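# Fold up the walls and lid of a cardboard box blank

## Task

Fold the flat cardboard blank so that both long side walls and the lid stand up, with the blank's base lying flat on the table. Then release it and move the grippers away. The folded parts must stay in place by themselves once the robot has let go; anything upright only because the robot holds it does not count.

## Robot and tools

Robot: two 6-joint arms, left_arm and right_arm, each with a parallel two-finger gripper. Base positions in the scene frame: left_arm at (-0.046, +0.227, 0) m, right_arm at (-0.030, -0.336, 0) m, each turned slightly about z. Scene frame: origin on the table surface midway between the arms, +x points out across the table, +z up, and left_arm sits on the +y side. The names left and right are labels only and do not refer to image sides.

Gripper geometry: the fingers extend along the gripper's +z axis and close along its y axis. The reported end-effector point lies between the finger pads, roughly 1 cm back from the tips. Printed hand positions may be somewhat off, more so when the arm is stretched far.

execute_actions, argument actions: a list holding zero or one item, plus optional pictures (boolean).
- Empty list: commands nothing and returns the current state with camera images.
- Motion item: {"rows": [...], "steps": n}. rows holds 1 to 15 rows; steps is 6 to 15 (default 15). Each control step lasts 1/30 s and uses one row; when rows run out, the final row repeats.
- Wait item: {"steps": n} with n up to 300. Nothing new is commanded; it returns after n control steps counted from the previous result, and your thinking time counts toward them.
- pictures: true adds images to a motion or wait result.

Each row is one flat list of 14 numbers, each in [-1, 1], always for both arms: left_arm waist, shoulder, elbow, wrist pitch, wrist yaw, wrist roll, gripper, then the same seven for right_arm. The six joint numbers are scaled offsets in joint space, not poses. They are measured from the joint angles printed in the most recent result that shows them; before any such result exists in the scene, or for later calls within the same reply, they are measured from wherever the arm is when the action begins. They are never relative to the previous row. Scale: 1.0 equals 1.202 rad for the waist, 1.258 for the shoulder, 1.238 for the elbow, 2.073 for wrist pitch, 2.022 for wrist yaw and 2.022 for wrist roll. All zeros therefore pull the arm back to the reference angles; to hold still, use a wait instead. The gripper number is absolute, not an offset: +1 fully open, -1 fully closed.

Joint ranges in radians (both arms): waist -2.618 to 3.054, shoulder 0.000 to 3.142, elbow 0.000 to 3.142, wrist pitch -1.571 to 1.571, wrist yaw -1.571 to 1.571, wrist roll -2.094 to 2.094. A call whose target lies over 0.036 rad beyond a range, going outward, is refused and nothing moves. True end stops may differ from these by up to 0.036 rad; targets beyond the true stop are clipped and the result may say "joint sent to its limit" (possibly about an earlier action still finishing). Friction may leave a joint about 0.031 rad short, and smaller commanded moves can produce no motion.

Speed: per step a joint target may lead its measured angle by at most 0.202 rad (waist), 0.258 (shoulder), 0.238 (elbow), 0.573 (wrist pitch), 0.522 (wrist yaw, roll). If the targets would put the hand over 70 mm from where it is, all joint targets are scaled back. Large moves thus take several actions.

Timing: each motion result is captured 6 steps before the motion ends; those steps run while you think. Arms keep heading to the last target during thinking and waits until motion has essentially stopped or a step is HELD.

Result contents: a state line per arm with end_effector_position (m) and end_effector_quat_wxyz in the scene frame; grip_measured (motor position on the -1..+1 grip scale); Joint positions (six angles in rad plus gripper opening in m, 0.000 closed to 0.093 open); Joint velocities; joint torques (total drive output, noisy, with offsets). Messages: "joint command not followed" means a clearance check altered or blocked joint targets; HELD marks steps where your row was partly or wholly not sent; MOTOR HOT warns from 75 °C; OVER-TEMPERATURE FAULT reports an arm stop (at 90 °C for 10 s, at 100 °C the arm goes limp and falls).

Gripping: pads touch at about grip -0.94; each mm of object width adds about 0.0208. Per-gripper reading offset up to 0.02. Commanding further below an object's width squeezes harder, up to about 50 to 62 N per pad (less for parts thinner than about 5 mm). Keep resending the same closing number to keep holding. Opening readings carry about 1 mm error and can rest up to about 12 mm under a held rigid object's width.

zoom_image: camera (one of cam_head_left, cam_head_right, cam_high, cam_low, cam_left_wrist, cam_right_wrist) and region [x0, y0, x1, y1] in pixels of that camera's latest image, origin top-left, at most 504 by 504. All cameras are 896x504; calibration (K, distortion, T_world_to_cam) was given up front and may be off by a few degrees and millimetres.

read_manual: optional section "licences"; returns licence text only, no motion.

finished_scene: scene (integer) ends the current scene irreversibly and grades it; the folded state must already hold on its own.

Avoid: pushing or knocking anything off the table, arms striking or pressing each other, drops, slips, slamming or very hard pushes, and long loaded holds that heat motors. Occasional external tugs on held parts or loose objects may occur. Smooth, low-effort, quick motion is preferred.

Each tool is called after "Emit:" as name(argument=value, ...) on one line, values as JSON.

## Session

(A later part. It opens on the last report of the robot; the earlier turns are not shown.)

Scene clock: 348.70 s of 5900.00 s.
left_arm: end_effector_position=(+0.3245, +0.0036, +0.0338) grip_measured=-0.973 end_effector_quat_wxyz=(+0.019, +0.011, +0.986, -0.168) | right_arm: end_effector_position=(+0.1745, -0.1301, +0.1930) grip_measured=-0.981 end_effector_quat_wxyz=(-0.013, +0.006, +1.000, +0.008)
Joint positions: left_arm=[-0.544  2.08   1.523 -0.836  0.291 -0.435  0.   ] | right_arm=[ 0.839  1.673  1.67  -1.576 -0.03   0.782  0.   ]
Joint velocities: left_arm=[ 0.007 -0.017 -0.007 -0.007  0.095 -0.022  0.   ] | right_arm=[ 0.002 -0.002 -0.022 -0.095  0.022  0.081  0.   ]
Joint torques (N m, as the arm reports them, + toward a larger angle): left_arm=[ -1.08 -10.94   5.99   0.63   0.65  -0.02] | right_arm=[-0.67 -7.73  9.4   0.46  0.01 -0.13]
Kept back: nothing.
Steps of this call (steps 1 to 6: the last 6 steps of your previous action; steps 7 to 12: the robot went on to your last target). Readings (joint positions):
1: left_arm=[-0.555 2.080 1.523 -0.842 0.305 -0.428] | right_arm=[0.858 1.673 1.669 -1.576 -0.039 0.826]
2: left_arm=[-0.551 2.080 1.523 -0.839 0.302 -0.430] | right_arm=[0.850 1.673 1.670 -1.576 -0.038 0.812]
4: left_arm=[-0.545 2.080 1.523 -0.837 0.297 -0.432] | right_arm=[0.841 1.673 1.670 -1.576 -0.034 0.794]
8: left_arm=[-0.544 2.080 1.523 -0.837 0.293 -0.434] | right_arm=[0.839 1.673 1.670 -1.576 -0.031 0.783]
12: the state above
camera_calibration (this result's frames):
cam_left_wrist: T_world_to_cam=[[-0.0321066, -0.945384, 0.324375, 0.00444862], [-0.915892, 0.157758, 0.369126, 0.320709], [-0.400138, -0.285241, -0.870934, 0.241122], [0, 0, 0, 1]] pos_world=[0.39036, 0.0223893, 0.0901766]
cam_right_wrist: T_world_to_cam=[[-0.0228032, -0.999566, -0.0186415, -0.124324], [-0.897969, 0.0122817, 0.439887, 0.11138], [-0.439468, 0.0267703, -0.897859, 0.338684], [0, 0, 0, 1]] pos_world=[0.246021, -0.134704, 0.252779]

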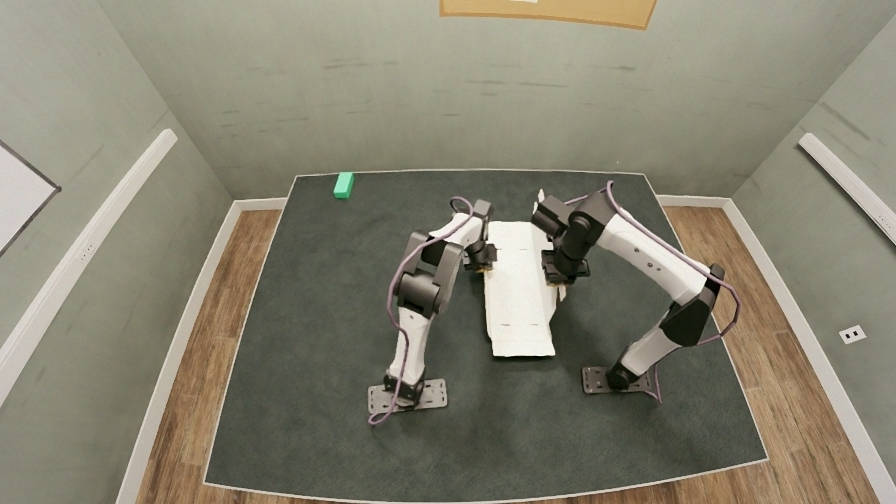

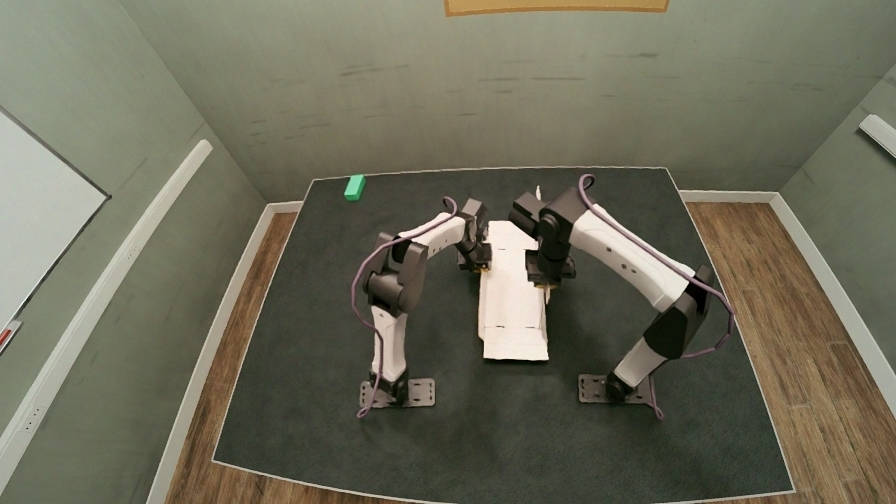

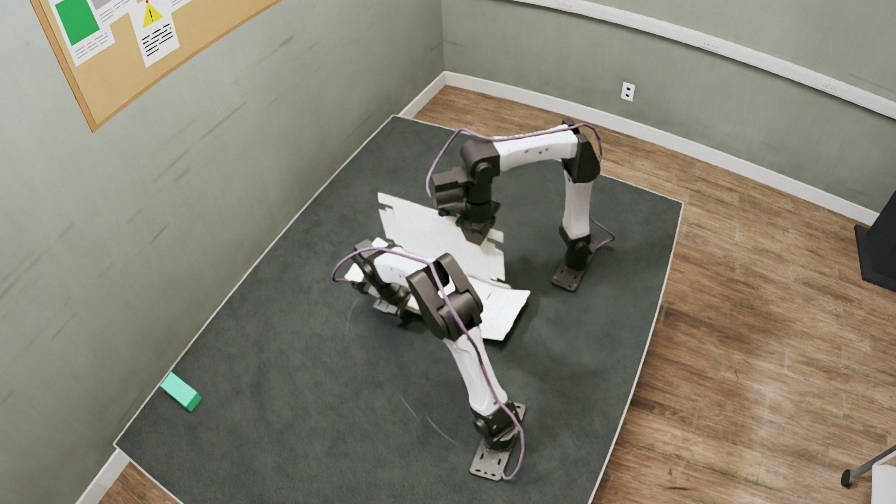

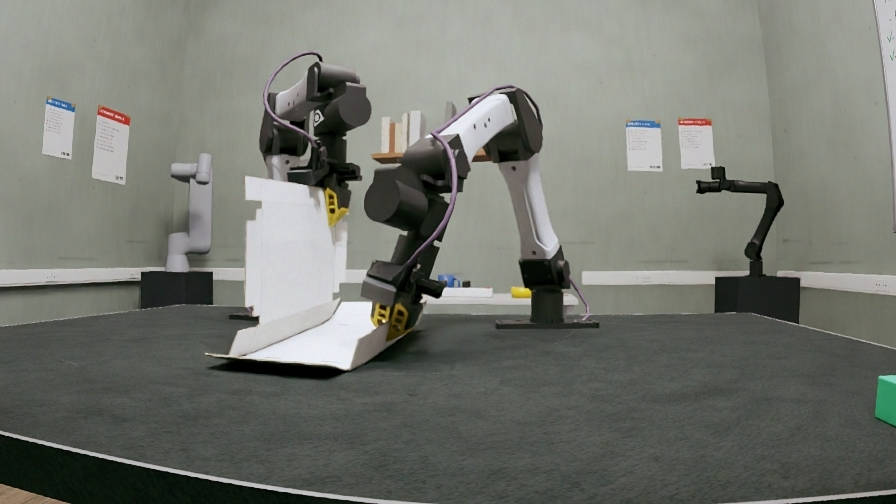

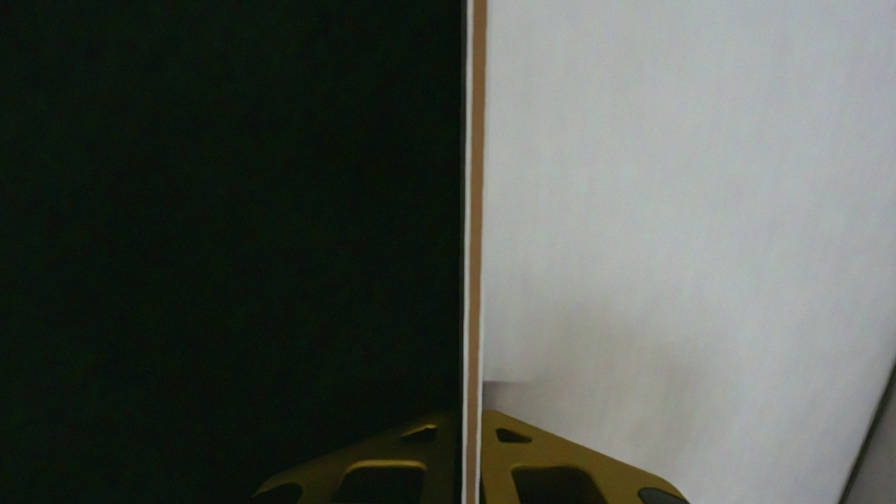

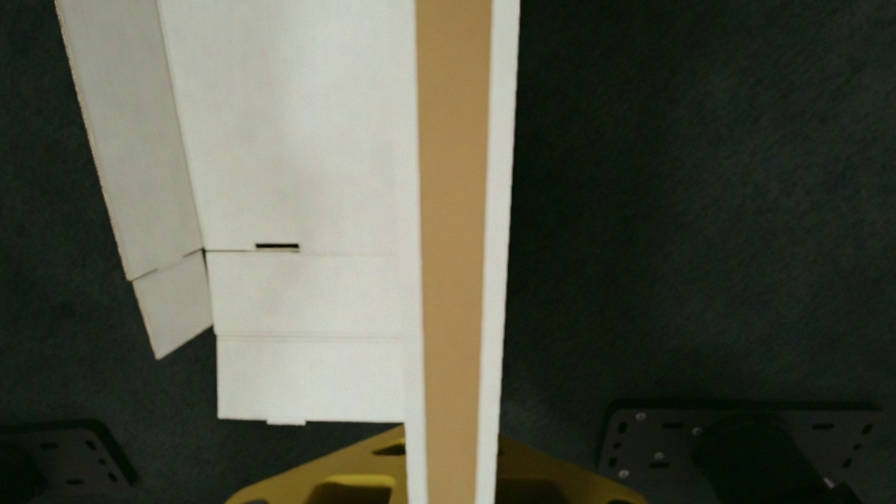

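Emit:
execute_actions(actions=[{"rows": [[0,0,0,0,0,0,-1, 0,0,0,0,0,0,-0.85],[0,0,0,0,0,0,-1, 0,0,0,0,0,0,-0.7],[0,0,0,0,0,0,-1, 0,0,0,0,0,0,-0.5],[0,0,0,0,0,0,-1, 0,0,0,0,0,0,-0.2]], "steps": 15}])

Emit:
execute_actions(actions=[{"steps": 20}], pictures=true)

Scene clock: 349.23 s of 5900.00 s.
left_arm: end_effector_position=(+0.3264, +0.0049, +0.0335) grip_measured=-0.973 end_effector_quat_wxyz=(+0.024, +0.013, +0.986, -0.164) | right_arm: end_effector_position=(+0.1762, -0.1293, +0.1930) grip_measured=-0.203 end_effector_quat_wxyz=(-0.009, +0.005, +1.000, +0.009)
Joint positions: left_arm=[-0.543  2.08   1.523 -0.831  0.28  -0.43   0.   ] | right_arm=[ 0.839  1.673  1.67  -1.568 -0.026  0.781  0.035]
Joint velocities: left_arm=[ 0.022  0.002 -0.002  0.066  0.066  0.037  0.   ] | right_arm=[-0.007  0.002 -0.012 -0.022  0.051 -0.066 -0.   ]
Joint torques (N m, as the arm reports them, + toward a larger angle): left_arm=[  0.13 -10.92   6.05   0.78   0.3   -0.05] | right_arm=[ 0.39 -7.69  6.3   0.29  0.01 -0.08]
Steps of this call (steps 1 to 7: the robot went on to your last target; steps 8 to 16: the first 9 steps of this action). Readings (joint positions):
8: left_arm=[-0.543 2.080 1.523 -0.835 0.286 -0.435] | right_arm=[0.839 1.673 1.670 -1.576 -0.029 0.781]
9: left_arm=[-0.543 2.080 1.523 -0.833 0.283 -0.434] | right_arm=[0.839 1.673 1.670 -1.576 -0.028 0.781]
11: left_arm=[-0.543 2.080 1.523 -0.832 0.280 -0.431] | right_arm=[0.839 1.673 1.670 -1.571 -0.026 0.781]
15: left_arm=[-0.543 2.080 1.523 -0.831 0.280 -0.430] | right_arm=[0.839 1.673 1.670 -1.568 -0.026 0.781]
16: the state above

Scene clock: 349.90 s of 5900.00 s.
left_arm: end_effector_position=(+0.3264, +0.0049, +0.0335) grip_measured=-0.973 end_effector_quat_wxyz=(+0.024, +0.013, +0.986, -0.164) | right_arm: end_effector_position=(+0.1762, -0.1293, +0.1930) grip_measured=-0.203 end_effector_quat_wxyz=(-0.009, +0.005, +1.000, +0.009)
Joint positions: left_arm=[-0.543  2.08   1.523 -0.831  0.28  -0.43   0.   ] | right_arm=[ 0.839  1.673  1.67  -1.568 -0.026  0.781  0.035]
Joint velocities: left_arm=[ 0.002  0.007 -0.002 -0.022  0.007 -0.051  0.   ] | right_arm=[ 0.002  0.002 -0.012 -0.037 -0.066  0.022 -0.001]
Joint torques (N m, as the arm reports them, + toward a larger angle): left_arm=[  0.14 -10.94   6.03   0.78   0.33  -0.08] | right_arm=[ 0.43 -7.68  6.27  0.29  0.01 -0.08]
Kept back: nothing.
Steps of this call (steps 1 to 6: the last 6 steps of your previous action; steps 7 to 15: the robot went on to your last target; steps 16 to 20: nothing new was sent). Readings (joint positions):
1: left_arm=[-0.543 2.080 1.523 -0.831 0.280 -0.430] | right_arm=[0.839 1.673 1.670 -1.568 -0.026 0.781]
2: left_arm=[-0.543 2.080 1.523 -0.831 0.280 -0.430] | right_arm=[0.839 1.673 1.670 -1.568 -0.026 0.781]
4: left_arm=[-0.543 2.080 1.523 -0.831 0.280 -0.430] | right_arm=[0.839 1.673 1.670 -1.568 -0.026 0.781]
8: left_arm=[-0.543 2.080 1.523 -0.831 0.280 -0.430] | right_arm=[0.839 1.673 1.670 -1.568 -0.026 0.781]
20: the state above
All arms were judged still, so your last target was given up. Only a new action makes them travel on or press farther. Fingers that are still opening or closing keep moving.
camera_calibration (this result's frames):
cam_left_wrist: T_world_to_cam=[[-0.0377212, -0.947869, 0.316419, 0.00790162], [-0.919422, 0.156962, 0.36059, 0.323865], [-0.391458, -0.277321, -0.877413, 0.239341], [0, 0, 0, 1]] pos_world=[0.391758, 0.0230295, 0.0907182]
cam_right_wrist: T_world_to_cam=[[-0.0222491, -0.999529, -0.021137, -0.123134], [-0.901405, 0.0109116, 0.432839, 0.114704], [-0.432404, 0.0286833, -0.901223, 0.339043], [0, 0, 0, 1]] pos_world=[0.247259, -0.134053, 0.253303]

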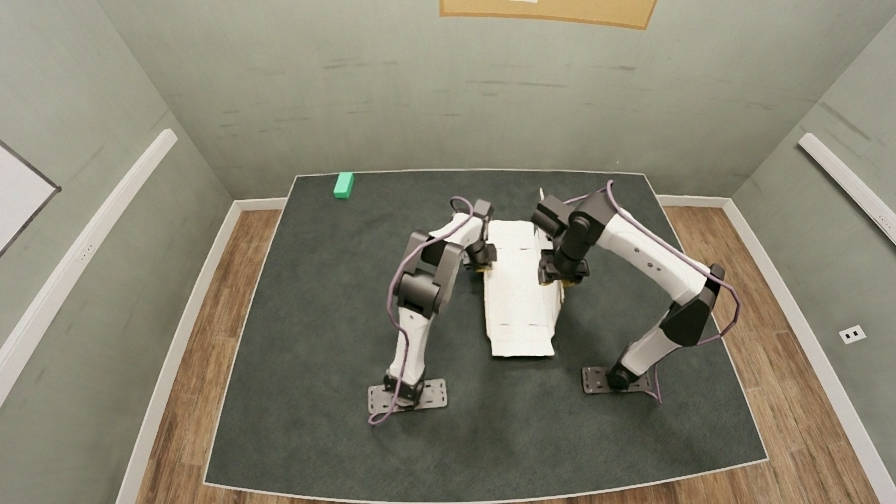

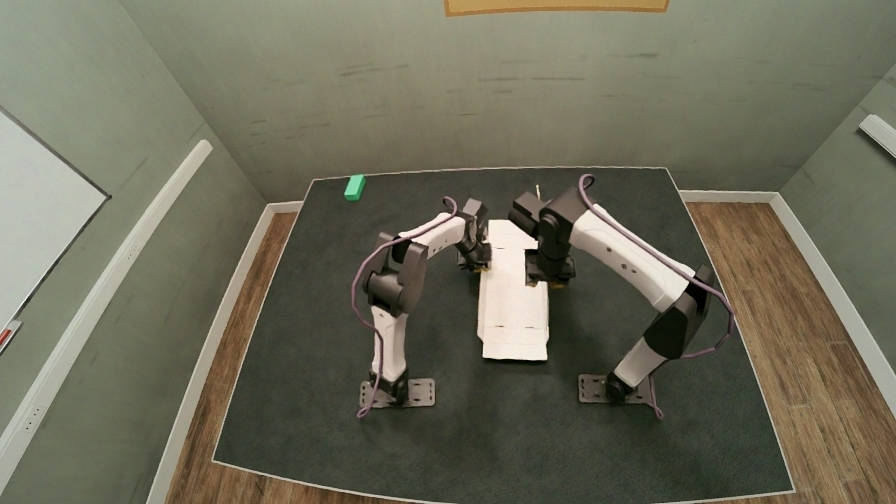

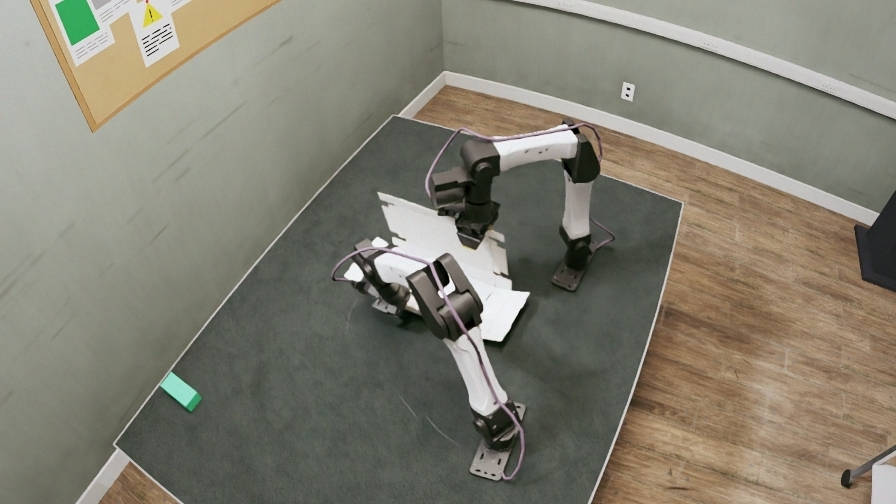

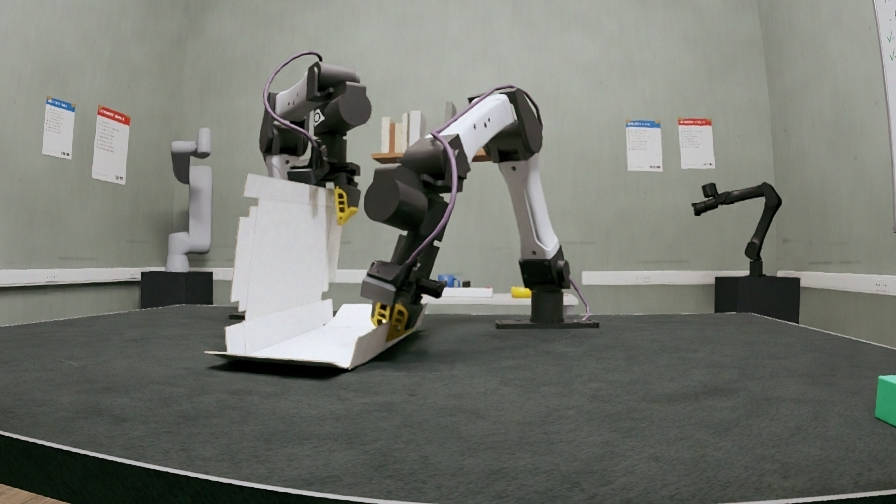

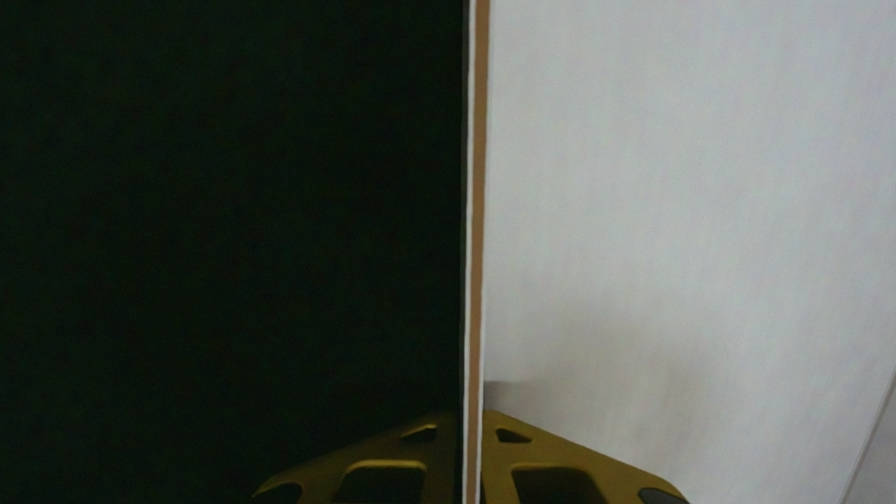

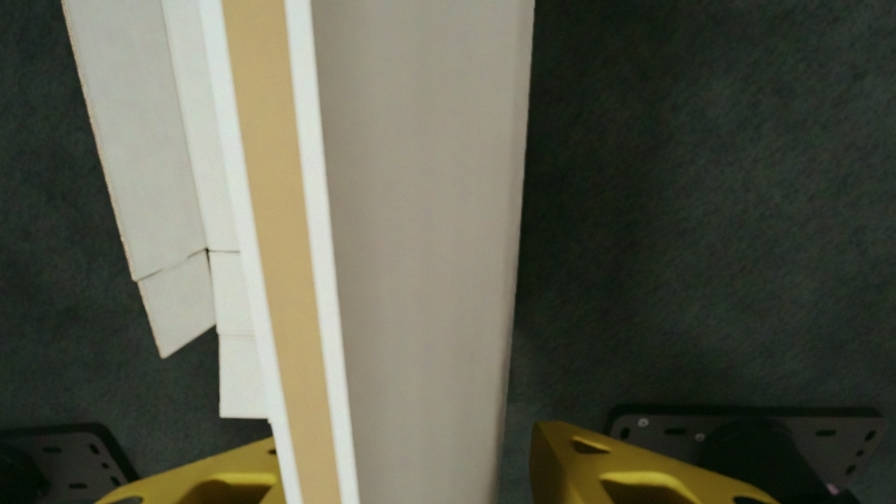

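Emit:
execute_actions(actions=[{"rows": [[0,0,0,0,0,0,-1, 0,0,0,0,0,0,0.2],[0,0,0,0,0,0,-1, 0,0,0,0,0,0,0.6],[0,0,0,0,0,0,-1, 0,0,0,0,0,0,1],[0,0,0,0,0,0,-1, 0,0,0,0,0,0,1],[0,0,0,0,0,0,-1, 0,0,0,0,0,0,1],[0,0,0,0,0,0,-1, 0,0,0.03,0,0,0,1],[0,0,0,0,0,0,-1, 0,0,0.06,0,0,0,1],[0,0,0,0,0,0,-1, 0,0,0.09,0,0,0,1],[0,0,0,0,0,0,-1, 0,0,0.12,0,0,0,1],[0,0,0,0,0,0,-1, 0,0,0.15,0,0,0,1],[0,0,0,0,0,0,-1, 0,0,0.18,0,0,0,1],[0,0,0,0,0,0,-1, 0,0,0.21,0,0,0,1],[0,0,0,0,0,0,-1, 0,0,0.24,0,0,0,1]], "steps": 15}])

Emit:
execute_actions(actions=[{"steps": 25}], pictures=true)

Scene clock: 351.00 s of 5900.00 s.
left_arm: end_effector_position=(+0.3266, +0.0050, +0.0335) grip_measured=-0.973 end_effector_quat_wxyz=(+0.025, +0.013, +0.986, -0.163) | right_arm: end_effector_position=(+0.1829, -0.1229, +0.2061) grip_measured=+1.000 end_effector_quat_wxyz=(+0.008, +0.005, +1.000, +0.026)
Joint positions: left_arm=[-0.543  2.08   1.523 -0.831  0.279 -0.429  0.   ] | right_arm=[ 0.839  1.677  1.726 -1.573 -0.026  0.781  0.093]
Joint velocities: left_arm=[ 0.017  0.002 -0.002  0.051 -0.022  0.007  0.   ] | right_arm=[-0.007  0.037  0.896  0.051  0.037 -0.007  0.   ]
Joint torques (N m, as the arm reports them, + toward a larger angle): left_arm=[  0.13 -10.94   6.02   0.79   0.21  -0.01] | right_arm=[ 0.48 -8.35  9.34  0.52  0.05 -0.08]
Steps of this call (steps 1 to 24: nothing new was sent; steps 25 to 33: the first 9 steps of this action). Readings (joint positions):
25: left_arm=[-0.543 2.080 1.523 -0.831 0.279 -0.429] | right_arm=[0.839 1.673 1.670 -1.568 -0.026 0.781]
26: left_arm=[-0.543 2.080 1.523 -0.831 0.279 -0.429] | right_arm=[0.839 1.673 1.670 -1.568 -0.026 0.781]
28: left_arm=[-0.543 2.080 1.523 -0.831 0.279 -0.429] | right_arm=[0.839 1.673 1.670 -1.568 -0.026 0.781]
32: left_arm=[-0.543 2.080 1.523 -0.831 0.279 -0.429] | right_arm=[0.839 1.676 1.699 -1.572 -0.026 0.781]
33: the state above

Scene clock: 351.83 s of 5900.00 s.
left_arm: end_effector_position=(+0.3266, +0.0050, +0.0335) grip_measured=-0.973 end_effector_quat_wxyz=(+0.025, +0.013, +0.986, -0.163) | right_arm: end_effector_position=(+0.2062, -0.1002, +0.2678) grip_measured=+1.000 end_effector_quat_wxyz=(+0.092, +0.003, +0.990, +0.108)
Joint positions: left_arm=[-0.543  2.08   1.523 -0.831  0.279 -0.429  0.   ] | right_arm=[ 0.839  1.672  1.947 -1.563 -0.026  0.781  0.093]
Joint velocities: left_arm=[ 0.007 -0.007 -0.022 -0.081 -0.007  0.022  0.   ] | right_arm=[ 0.012 -0.012 -0.017  0.007 -0.051 -0.066  0.   ]
Joint torques (N m, as the arm reports them, + toward a larger angle): left_arm=[  0.14 -10.91   6.03   0.83   0.21  -0.03] | right_arm=[ 0.42 -7.44  7.69  0.93  0.03 -0.09]
Kept back: nothing.
Steps of this call (steps 1 to 6: the last 6 steps of your previous action; steps 7 to 25: the robot went on to your last target). Readings (joint positions):
1: left_arm=[-0.543 2.080 1.523 -0.831 0.279 -0.429] | right_arm=[0.839 1.677 1.760 -1.573 -0.026 0.781]
2: left_arm=[-0.543 2.080 1.523 -0.831 0.279 -0.429] | right_arm=[0.839 1.677 1.798 -1.573 -0.026 0.781]
4: left_arm=[-0.543 2.080 1.523 -0.831 0.279 -0.429] | right_arm=[0.839 1.677 1.878 -1.571 -0.026 0.781]
8: left_arm=[-0.543 2.080 1.523 -0.831 0.279 -0.429] | right_arm=[0.839 1.672 1.947 -1.563 -0.026 0.781]
25: the state above
camera_calibration (this result's frames):
cam_left_wrist: T_world_to_cam=[[-0.0385435, -0.948133, 0.315528, 0.00833974], [-0.919725, 0.157111, 0.359754, 0.324137], [-0.390667, -0.276333, -0.878077, 0.239169], [0, 0, 0, 1]] pos_world=[0.391873, 0.0230721, 0.0907679]
cam_right_wrist: T_world_to_cam=[[0.00244144, -0.975564, -0.219703, -0.0412718], [-0.970028, -0.0556947, 0.236526, 0.169129], [-0.242983, 0.21254, -0.94646, 0.410063], [0, 0, 0, 1]] pos_world=[0.263799, -0.117999, 0.339037]

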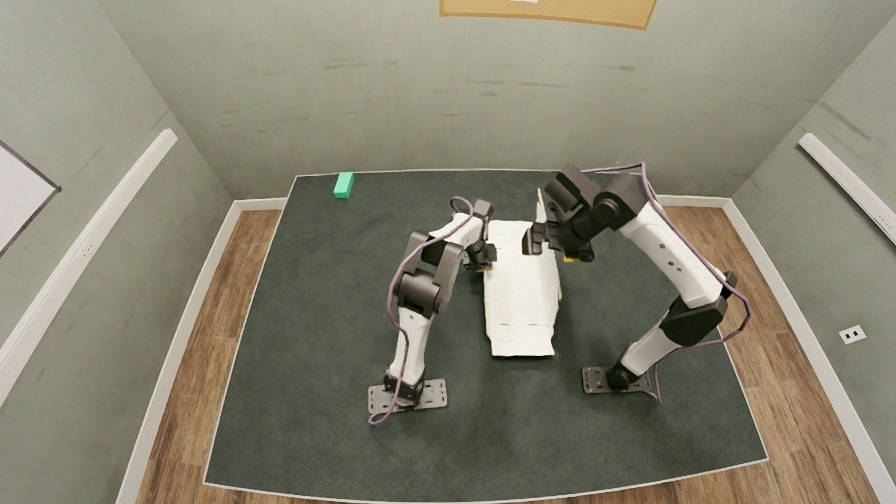

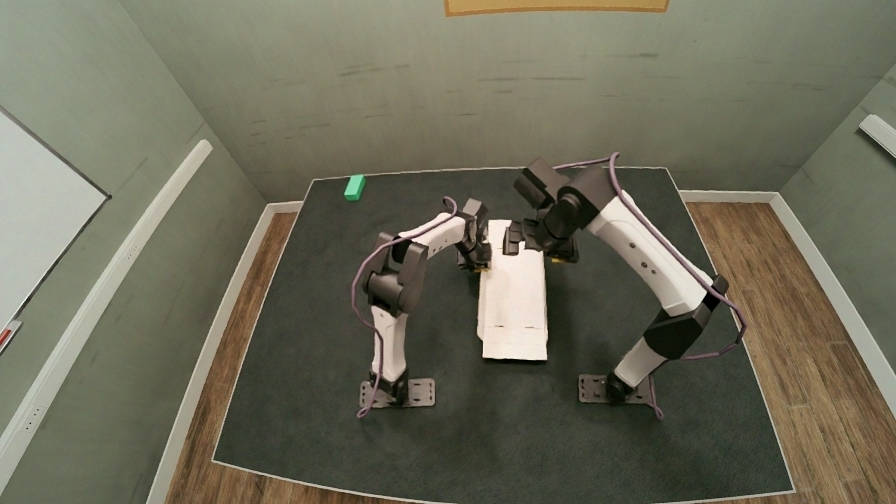

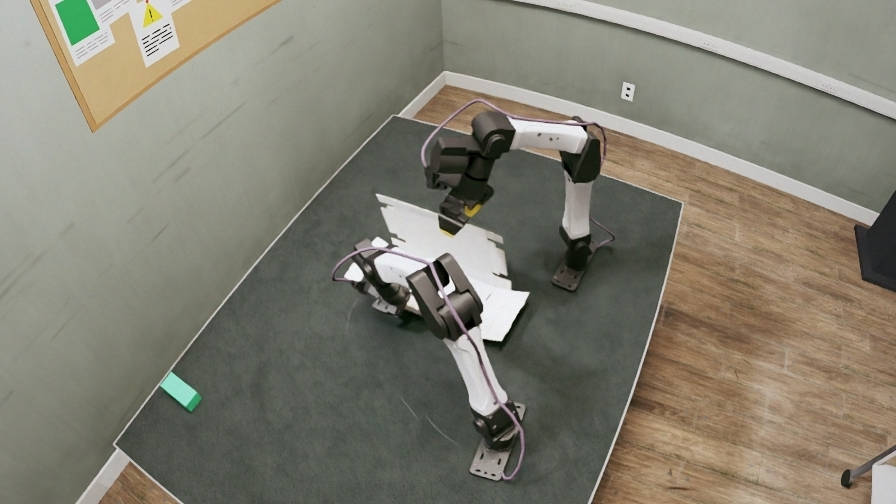

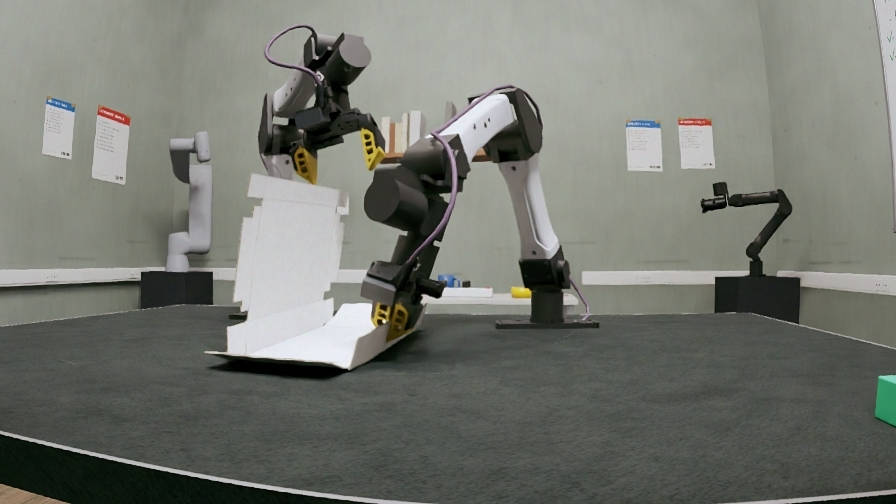

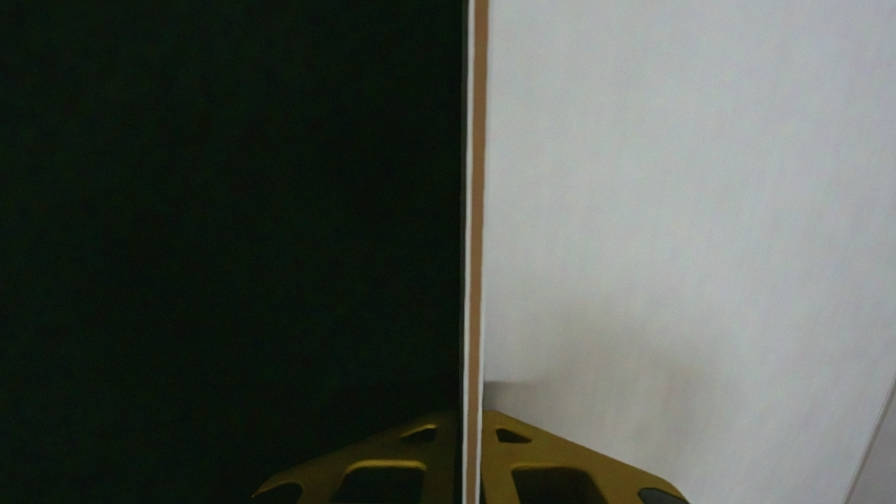

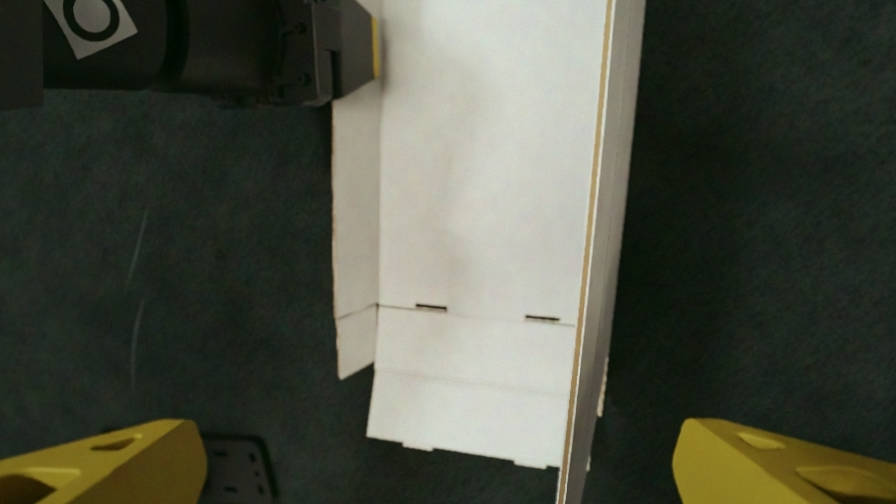

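Emit:
execute_actions(actions=[{"rows": [[0,0,0,0,0,0,-0.9, 0,-0.02,0,0,0,0,1],[0,0,0,0,0,0,-0.8, 0,-0.04,0,0,0,0,1],[0,0,0,0,0,0,-0.65, 0,-0.06,0,0,0,0,1],[0,0,0,0,0,0,-0.45, 0,-0.08,0,0,0,0,1],[0,0,0,0,0,0,-0.2, 0,-0.1,0,0,0,0,1],[0,0,0,0,0,0,0.1, 0,-0.12,0,0,0,0,1],[0,0,0,0,0,0,0.4, -0.03,-0.14,0,0,0,0,1],[0,0,0,0,0,0,0.7, -0.07,-0.16,0,0,0,0,1],[0,0,0,0,0,0,1, -0.11,-0.18,0,0,0,0,1],[0,-0.02,0,0,0,0,1, -0.15,-0.2,0,0,0,0,1],[0,-0.05,0,0,0,0,1, -0.19,-0.2,0,0,0,0,1],[0,-0.08,0,0,0,0,1, -0.23,-0.2,0,0,0,0,1],[0,-0.11,0,0,0,0,1, -0.27,-0.2,0,0,0,0,1],[0,-0.14,0,0,0,0,1, -0.31,-0.2,0,0,0,0,1],[0,-0.17,0,0,0,0,1, -0.35,-0.2,0,0,0,0,1]], "steps": 15}])

Emit:
execute_actions(actions=[{"rows": [[0.02,-0.03,0,0,0,0,1, -0.03,0,0,0,0,0,1],[0.05,-0.06,0,0,0,0,1, -0.06,0,0,0,0,0,1],[0.08,-0.09,0,0,0,0,1, -0.09,0,0,0,0,0,1],[0.12,-0.12,0,0,0,0,1, -0.12,0,0,0,0,0,1],[0.16,-0.15,0,0,0,0,1, -0.15,0,0,0,0,0,1],[0.2,-0.16,0,0,0,0,1, -0.15,0,0,0,0,0,1],[0.24,-0.16,0,0,0,0,1, -0.15,0,0,0,0,0,1],[0.28,-0.16,0,0,0,0,1, -0.15,0,0,0,0,0,1],[0.32,-0.16,0,0,0,0,1, -0.15,0,0,0,0,0,1]], "steps": 15}])

Emit:
execute_actions(actions=[{"steps": 20}], pictures=true)

Scene clock: 353.40 s of 5900.00 s.
left_arm: end_effector_position=(+0.3266, +0.0051, +0.0335) grip_measured=+0.771 end_effector_quat_wxyz=(+0.025, +0.013, +0.986, -0.163) | right_arm: end_effector_position=(+0.1966, -0.1292, +0.3142) grip_measured=+1.000 end_effector_quat_wxyz=(+0.149, +0.026, +0.976, +0.159)
Joint positions: left_arm=[-0.543  2.08   1.523 -0.831  0.278 -0.429  0.082] | right_arm=[ 0.791  1.518  1.947 -1.561 -0.031  0.781  0.093]
Joint velocities: left_arm=[ 0.007 -0.012  0.002  0.037 -0.051  0.037  0.42 ] | right_arm=[-1.023 -0.901  0.007  0.037 -0.037  0.022  0.   ]
Joint torques (N m, as the arm reports them, + toward a larger angle): left_arm=[  0.1  -10.87   6.07   0.81   0.19   0.01] | right_arm=[-1.31 -7.09  5.88  1.28  0.11 -0.09]
Steps of this call (steps 1 to 15: the robot went on to your last target; steps 16 to 38: nothing new was sent; steps 39 to 47: the first 9 steps of this action). Readings (joint positions):
39: left_arm=[-0.543 2.080 1.523 -0.831 0.279 -0.429] | right_arm=[0.839 1.672 1.947 -1.563 -0.026 0.781]
40: left_arm=[-0.543 2.080 1.523 -0.831 0.278 -0.429] | right_arm=[0.839 1.669 1.947 -1.563 -0.026 0.781]
42: left_arm=[-0.543 2.080 1.523 -0.831 0.278 -0.429] | right_arm=[0.839 1.651 1.947 -1.562 -0.026 0.781]
46: left_arm=[-0.543 2.080 1.523 -0.831 0.278 -0.429] | right_arm=[0.821 1.550 1.947 -1.561 -0.029 0.781]
47: the state above

Scene clock: 353.90 s of 5900.00 s.
left_arm: end_effector_position=(+0.3825, +0.1210, +0.1492) grip_measured=+1.000 end_effector_quat_wxyz=(+0.179, -0.109, +0.958, -0.197) | right_arm: end_effector_position=(+0.2434, -0.2606, +0.3437) grip_measured=+1.000 end_effector_quat_wxyz=(+0.229, +0.248, +0.931, +0.143)
Joint positions: left_arm=[-0.247  1.807  1.526 -0.827  0.287 -0.429  0.093] | right_arm=[ 0.323  1.411  1.947 -1.561 -0.023  0.781  0.093]
Joint velocities: left_arm=[ 1.57  -0.291  0.007 -0.007 -0.051 -0.037  0.   ] | right_arm=[-0.027  0.002  0.012 -0.022  0.007  0.007  0.   ]
Joint torques (N m, as the arm reports them, + toward a larger angle): left_arm=[-0.53 -9.1   6.61  1.31  0.08 -0.02] | right_arm=[ 0.11 -4.32  5.55  1.5  -0.02 -0.1 ]
Steps of this call (steps 1 to 6: the last 6 steps of your previous action; steps 7 to 15: the first 9 steps of this action, its rows measured from where the robot was after step 6). Readings (joint positions):
6: left_arm=[-0.543 1.990 1.523 -0.834 0.278 -0.429] | right_arm=[0.498 1.410 1.947 -1.561 -0.027 0.781]
7: left_arm=[-0.542 1.960 1.524 -0.833 0.279 -0.429] | right_arm=[0.466 1.410 1.947 -1.561 -0.021 0.781]
8: left_arm=[-0.535 1.933 1.526 -0.828 0.281 -0.429] | right_arm=[0.451 1.411 1.947 -1.561 -0.020 0.781]
10: left_arm=[-0.495 1.893 1.526 -0.828 0.286 -0.429] | right_arm=[0.412 1.411 1.947 -1.561 -0.023 0.781]
14: left_arm=[-0.305 1.818 1.526 -0.828 0.288 -0.429] | right_arm=[0.326 1.411 1.947 -1.561 -0.023 0.781]
15: the state above

Scene clock: 354.57 s of 5900.00 s.
left_arm: end_effector_position=(+0.3905, +0.1635, +0.1526) grip_measured=+1.000 end_effector_quat_wxyz=(+0.195, -0.154, +0.951, -0.181) | right_arm: end_effector_position=(+0.2434, -0.2607, +0.3437) grip_measured=+1.000 end_effector_quat_wxyz=(+0.229, +0.248, +0.930, +0.143)
Joint positions: left_arm=[-0.156  1.797  1.526 -0.827  0.27  -0.429  0.093] | right_arm=[ 0.323  1.411  1.947 -1.561 -0.023  0.781  0.093]
Joint velocities: left_arm=[ 0.012 -0.017 -0.012  0.022 -0.081 -0.037  0.   ] | right_arm=[-0.017 -0.017 -0.012 -0.081 -0.051 -0.022  0.   ]
Joint torques (N m, as the arm reports them, + toward a larger angle): left_arm=[-0.06 -9.78  6.44  1.36  0.26 -0.02] | right_arm=[ 0.02 -4.27  5.58  1.5   0.   -0.11]
Kept back: nothing.
Steps of this call (steps 1 to 6: the last 6 steps of your previous action; steps 7 to 20: the robot went on to your last target). Readings (joint positions):
1: left_arm=[-0.197 1.799 1.526 -0.826 0.283 -0.429] | right_arm=[0.323 1.411 1.947 -1.561 -0.023 0.781]
2: left_arm=[-0.159 1.797 1.526 -0.826 0.277 -0.429] | right_arm=[0.323 1.411 1.947 -1.561 -0.023 0.781]
4: left_arm=[-0.129 1.797 1.526 -0.826 0.268 -0.429] | right_arm=[0.323 1.411 1.947 -1.561 -0.023 0.781]
8: left_arm=[-0.149 1.797 1.526 -0.827 0.268 -0.429] | right_arm=[0.323 1.411 1.947 -1.561 -0.023 0.781]
20: the state above
camera_calibration (this result's frames):
cam_left_wrist: T_world_to_cam=[[0.221071, -0.890215, 0.398302, -0.0000030428], [-0.975242, -0.204121, 0.0850747, 0.437813], [0.00556715, -0.407249, -0.9133, 0.284585], [0, 0, 0, 1]] pos_world=[0.425389, 0.205261, 0.222666]
cam_right_wrist: T_world_to_cam=[[-0.402812, -0.829609, -0.386641, 0.0128039], [-0.905478, 0.422862, 0.0360216, 0.356254], [0.133612, 0.364605, -0.921527, 0.4645], [0, 0, 0, 1]] pos_world=[0.265675, -0.309383, 0.420167]

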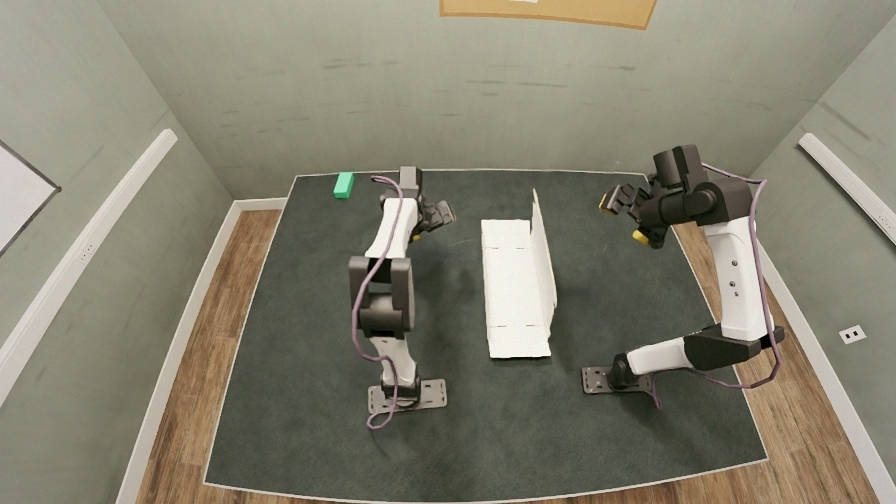

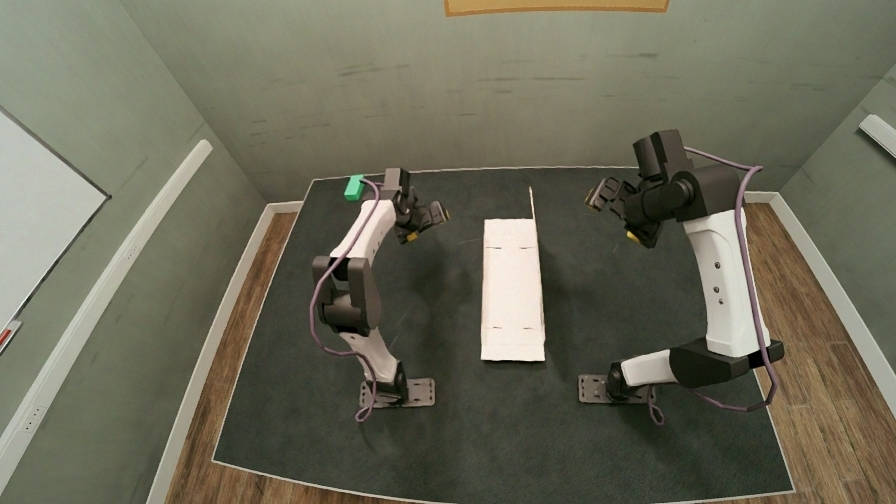

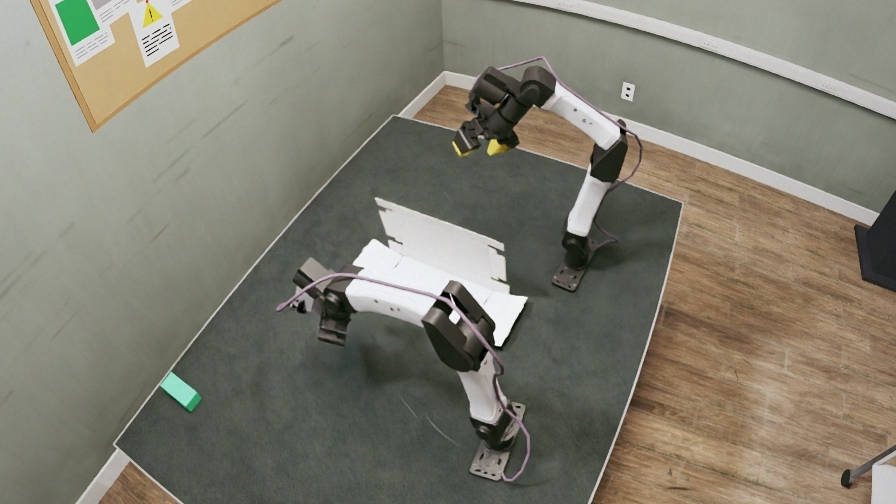

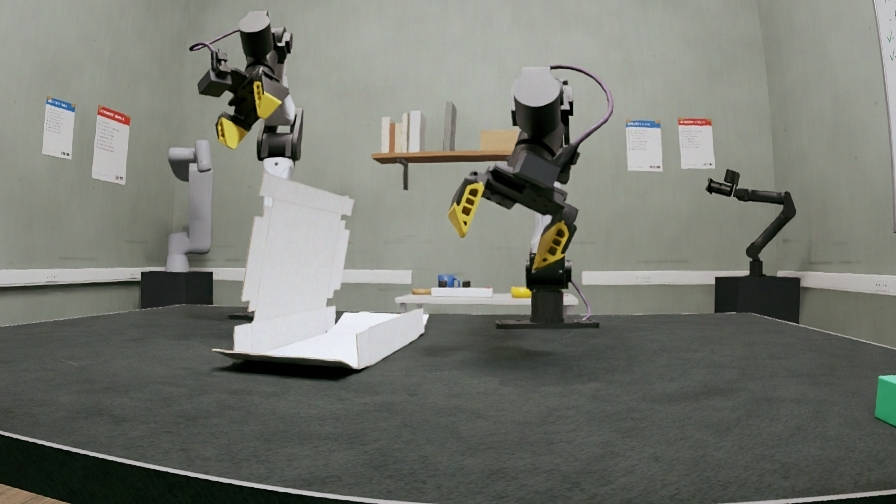

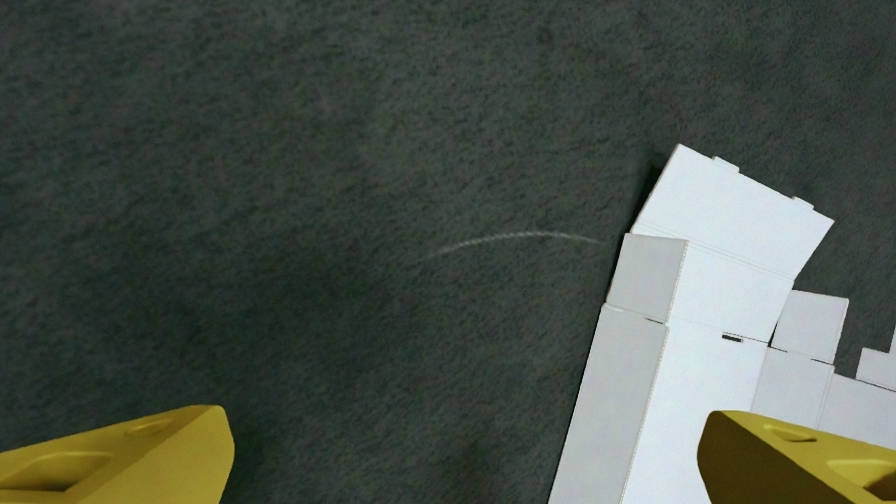

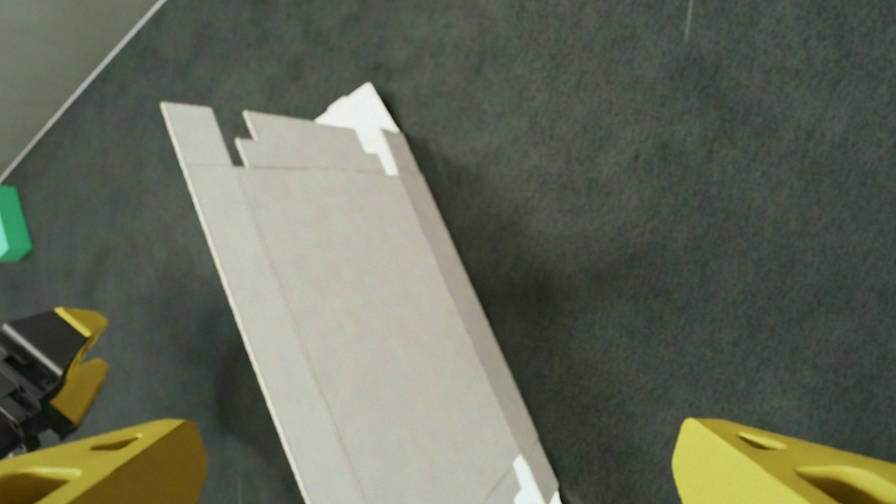

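Emit:
finished_scene(scene=1)

The scene is finished: the task was done.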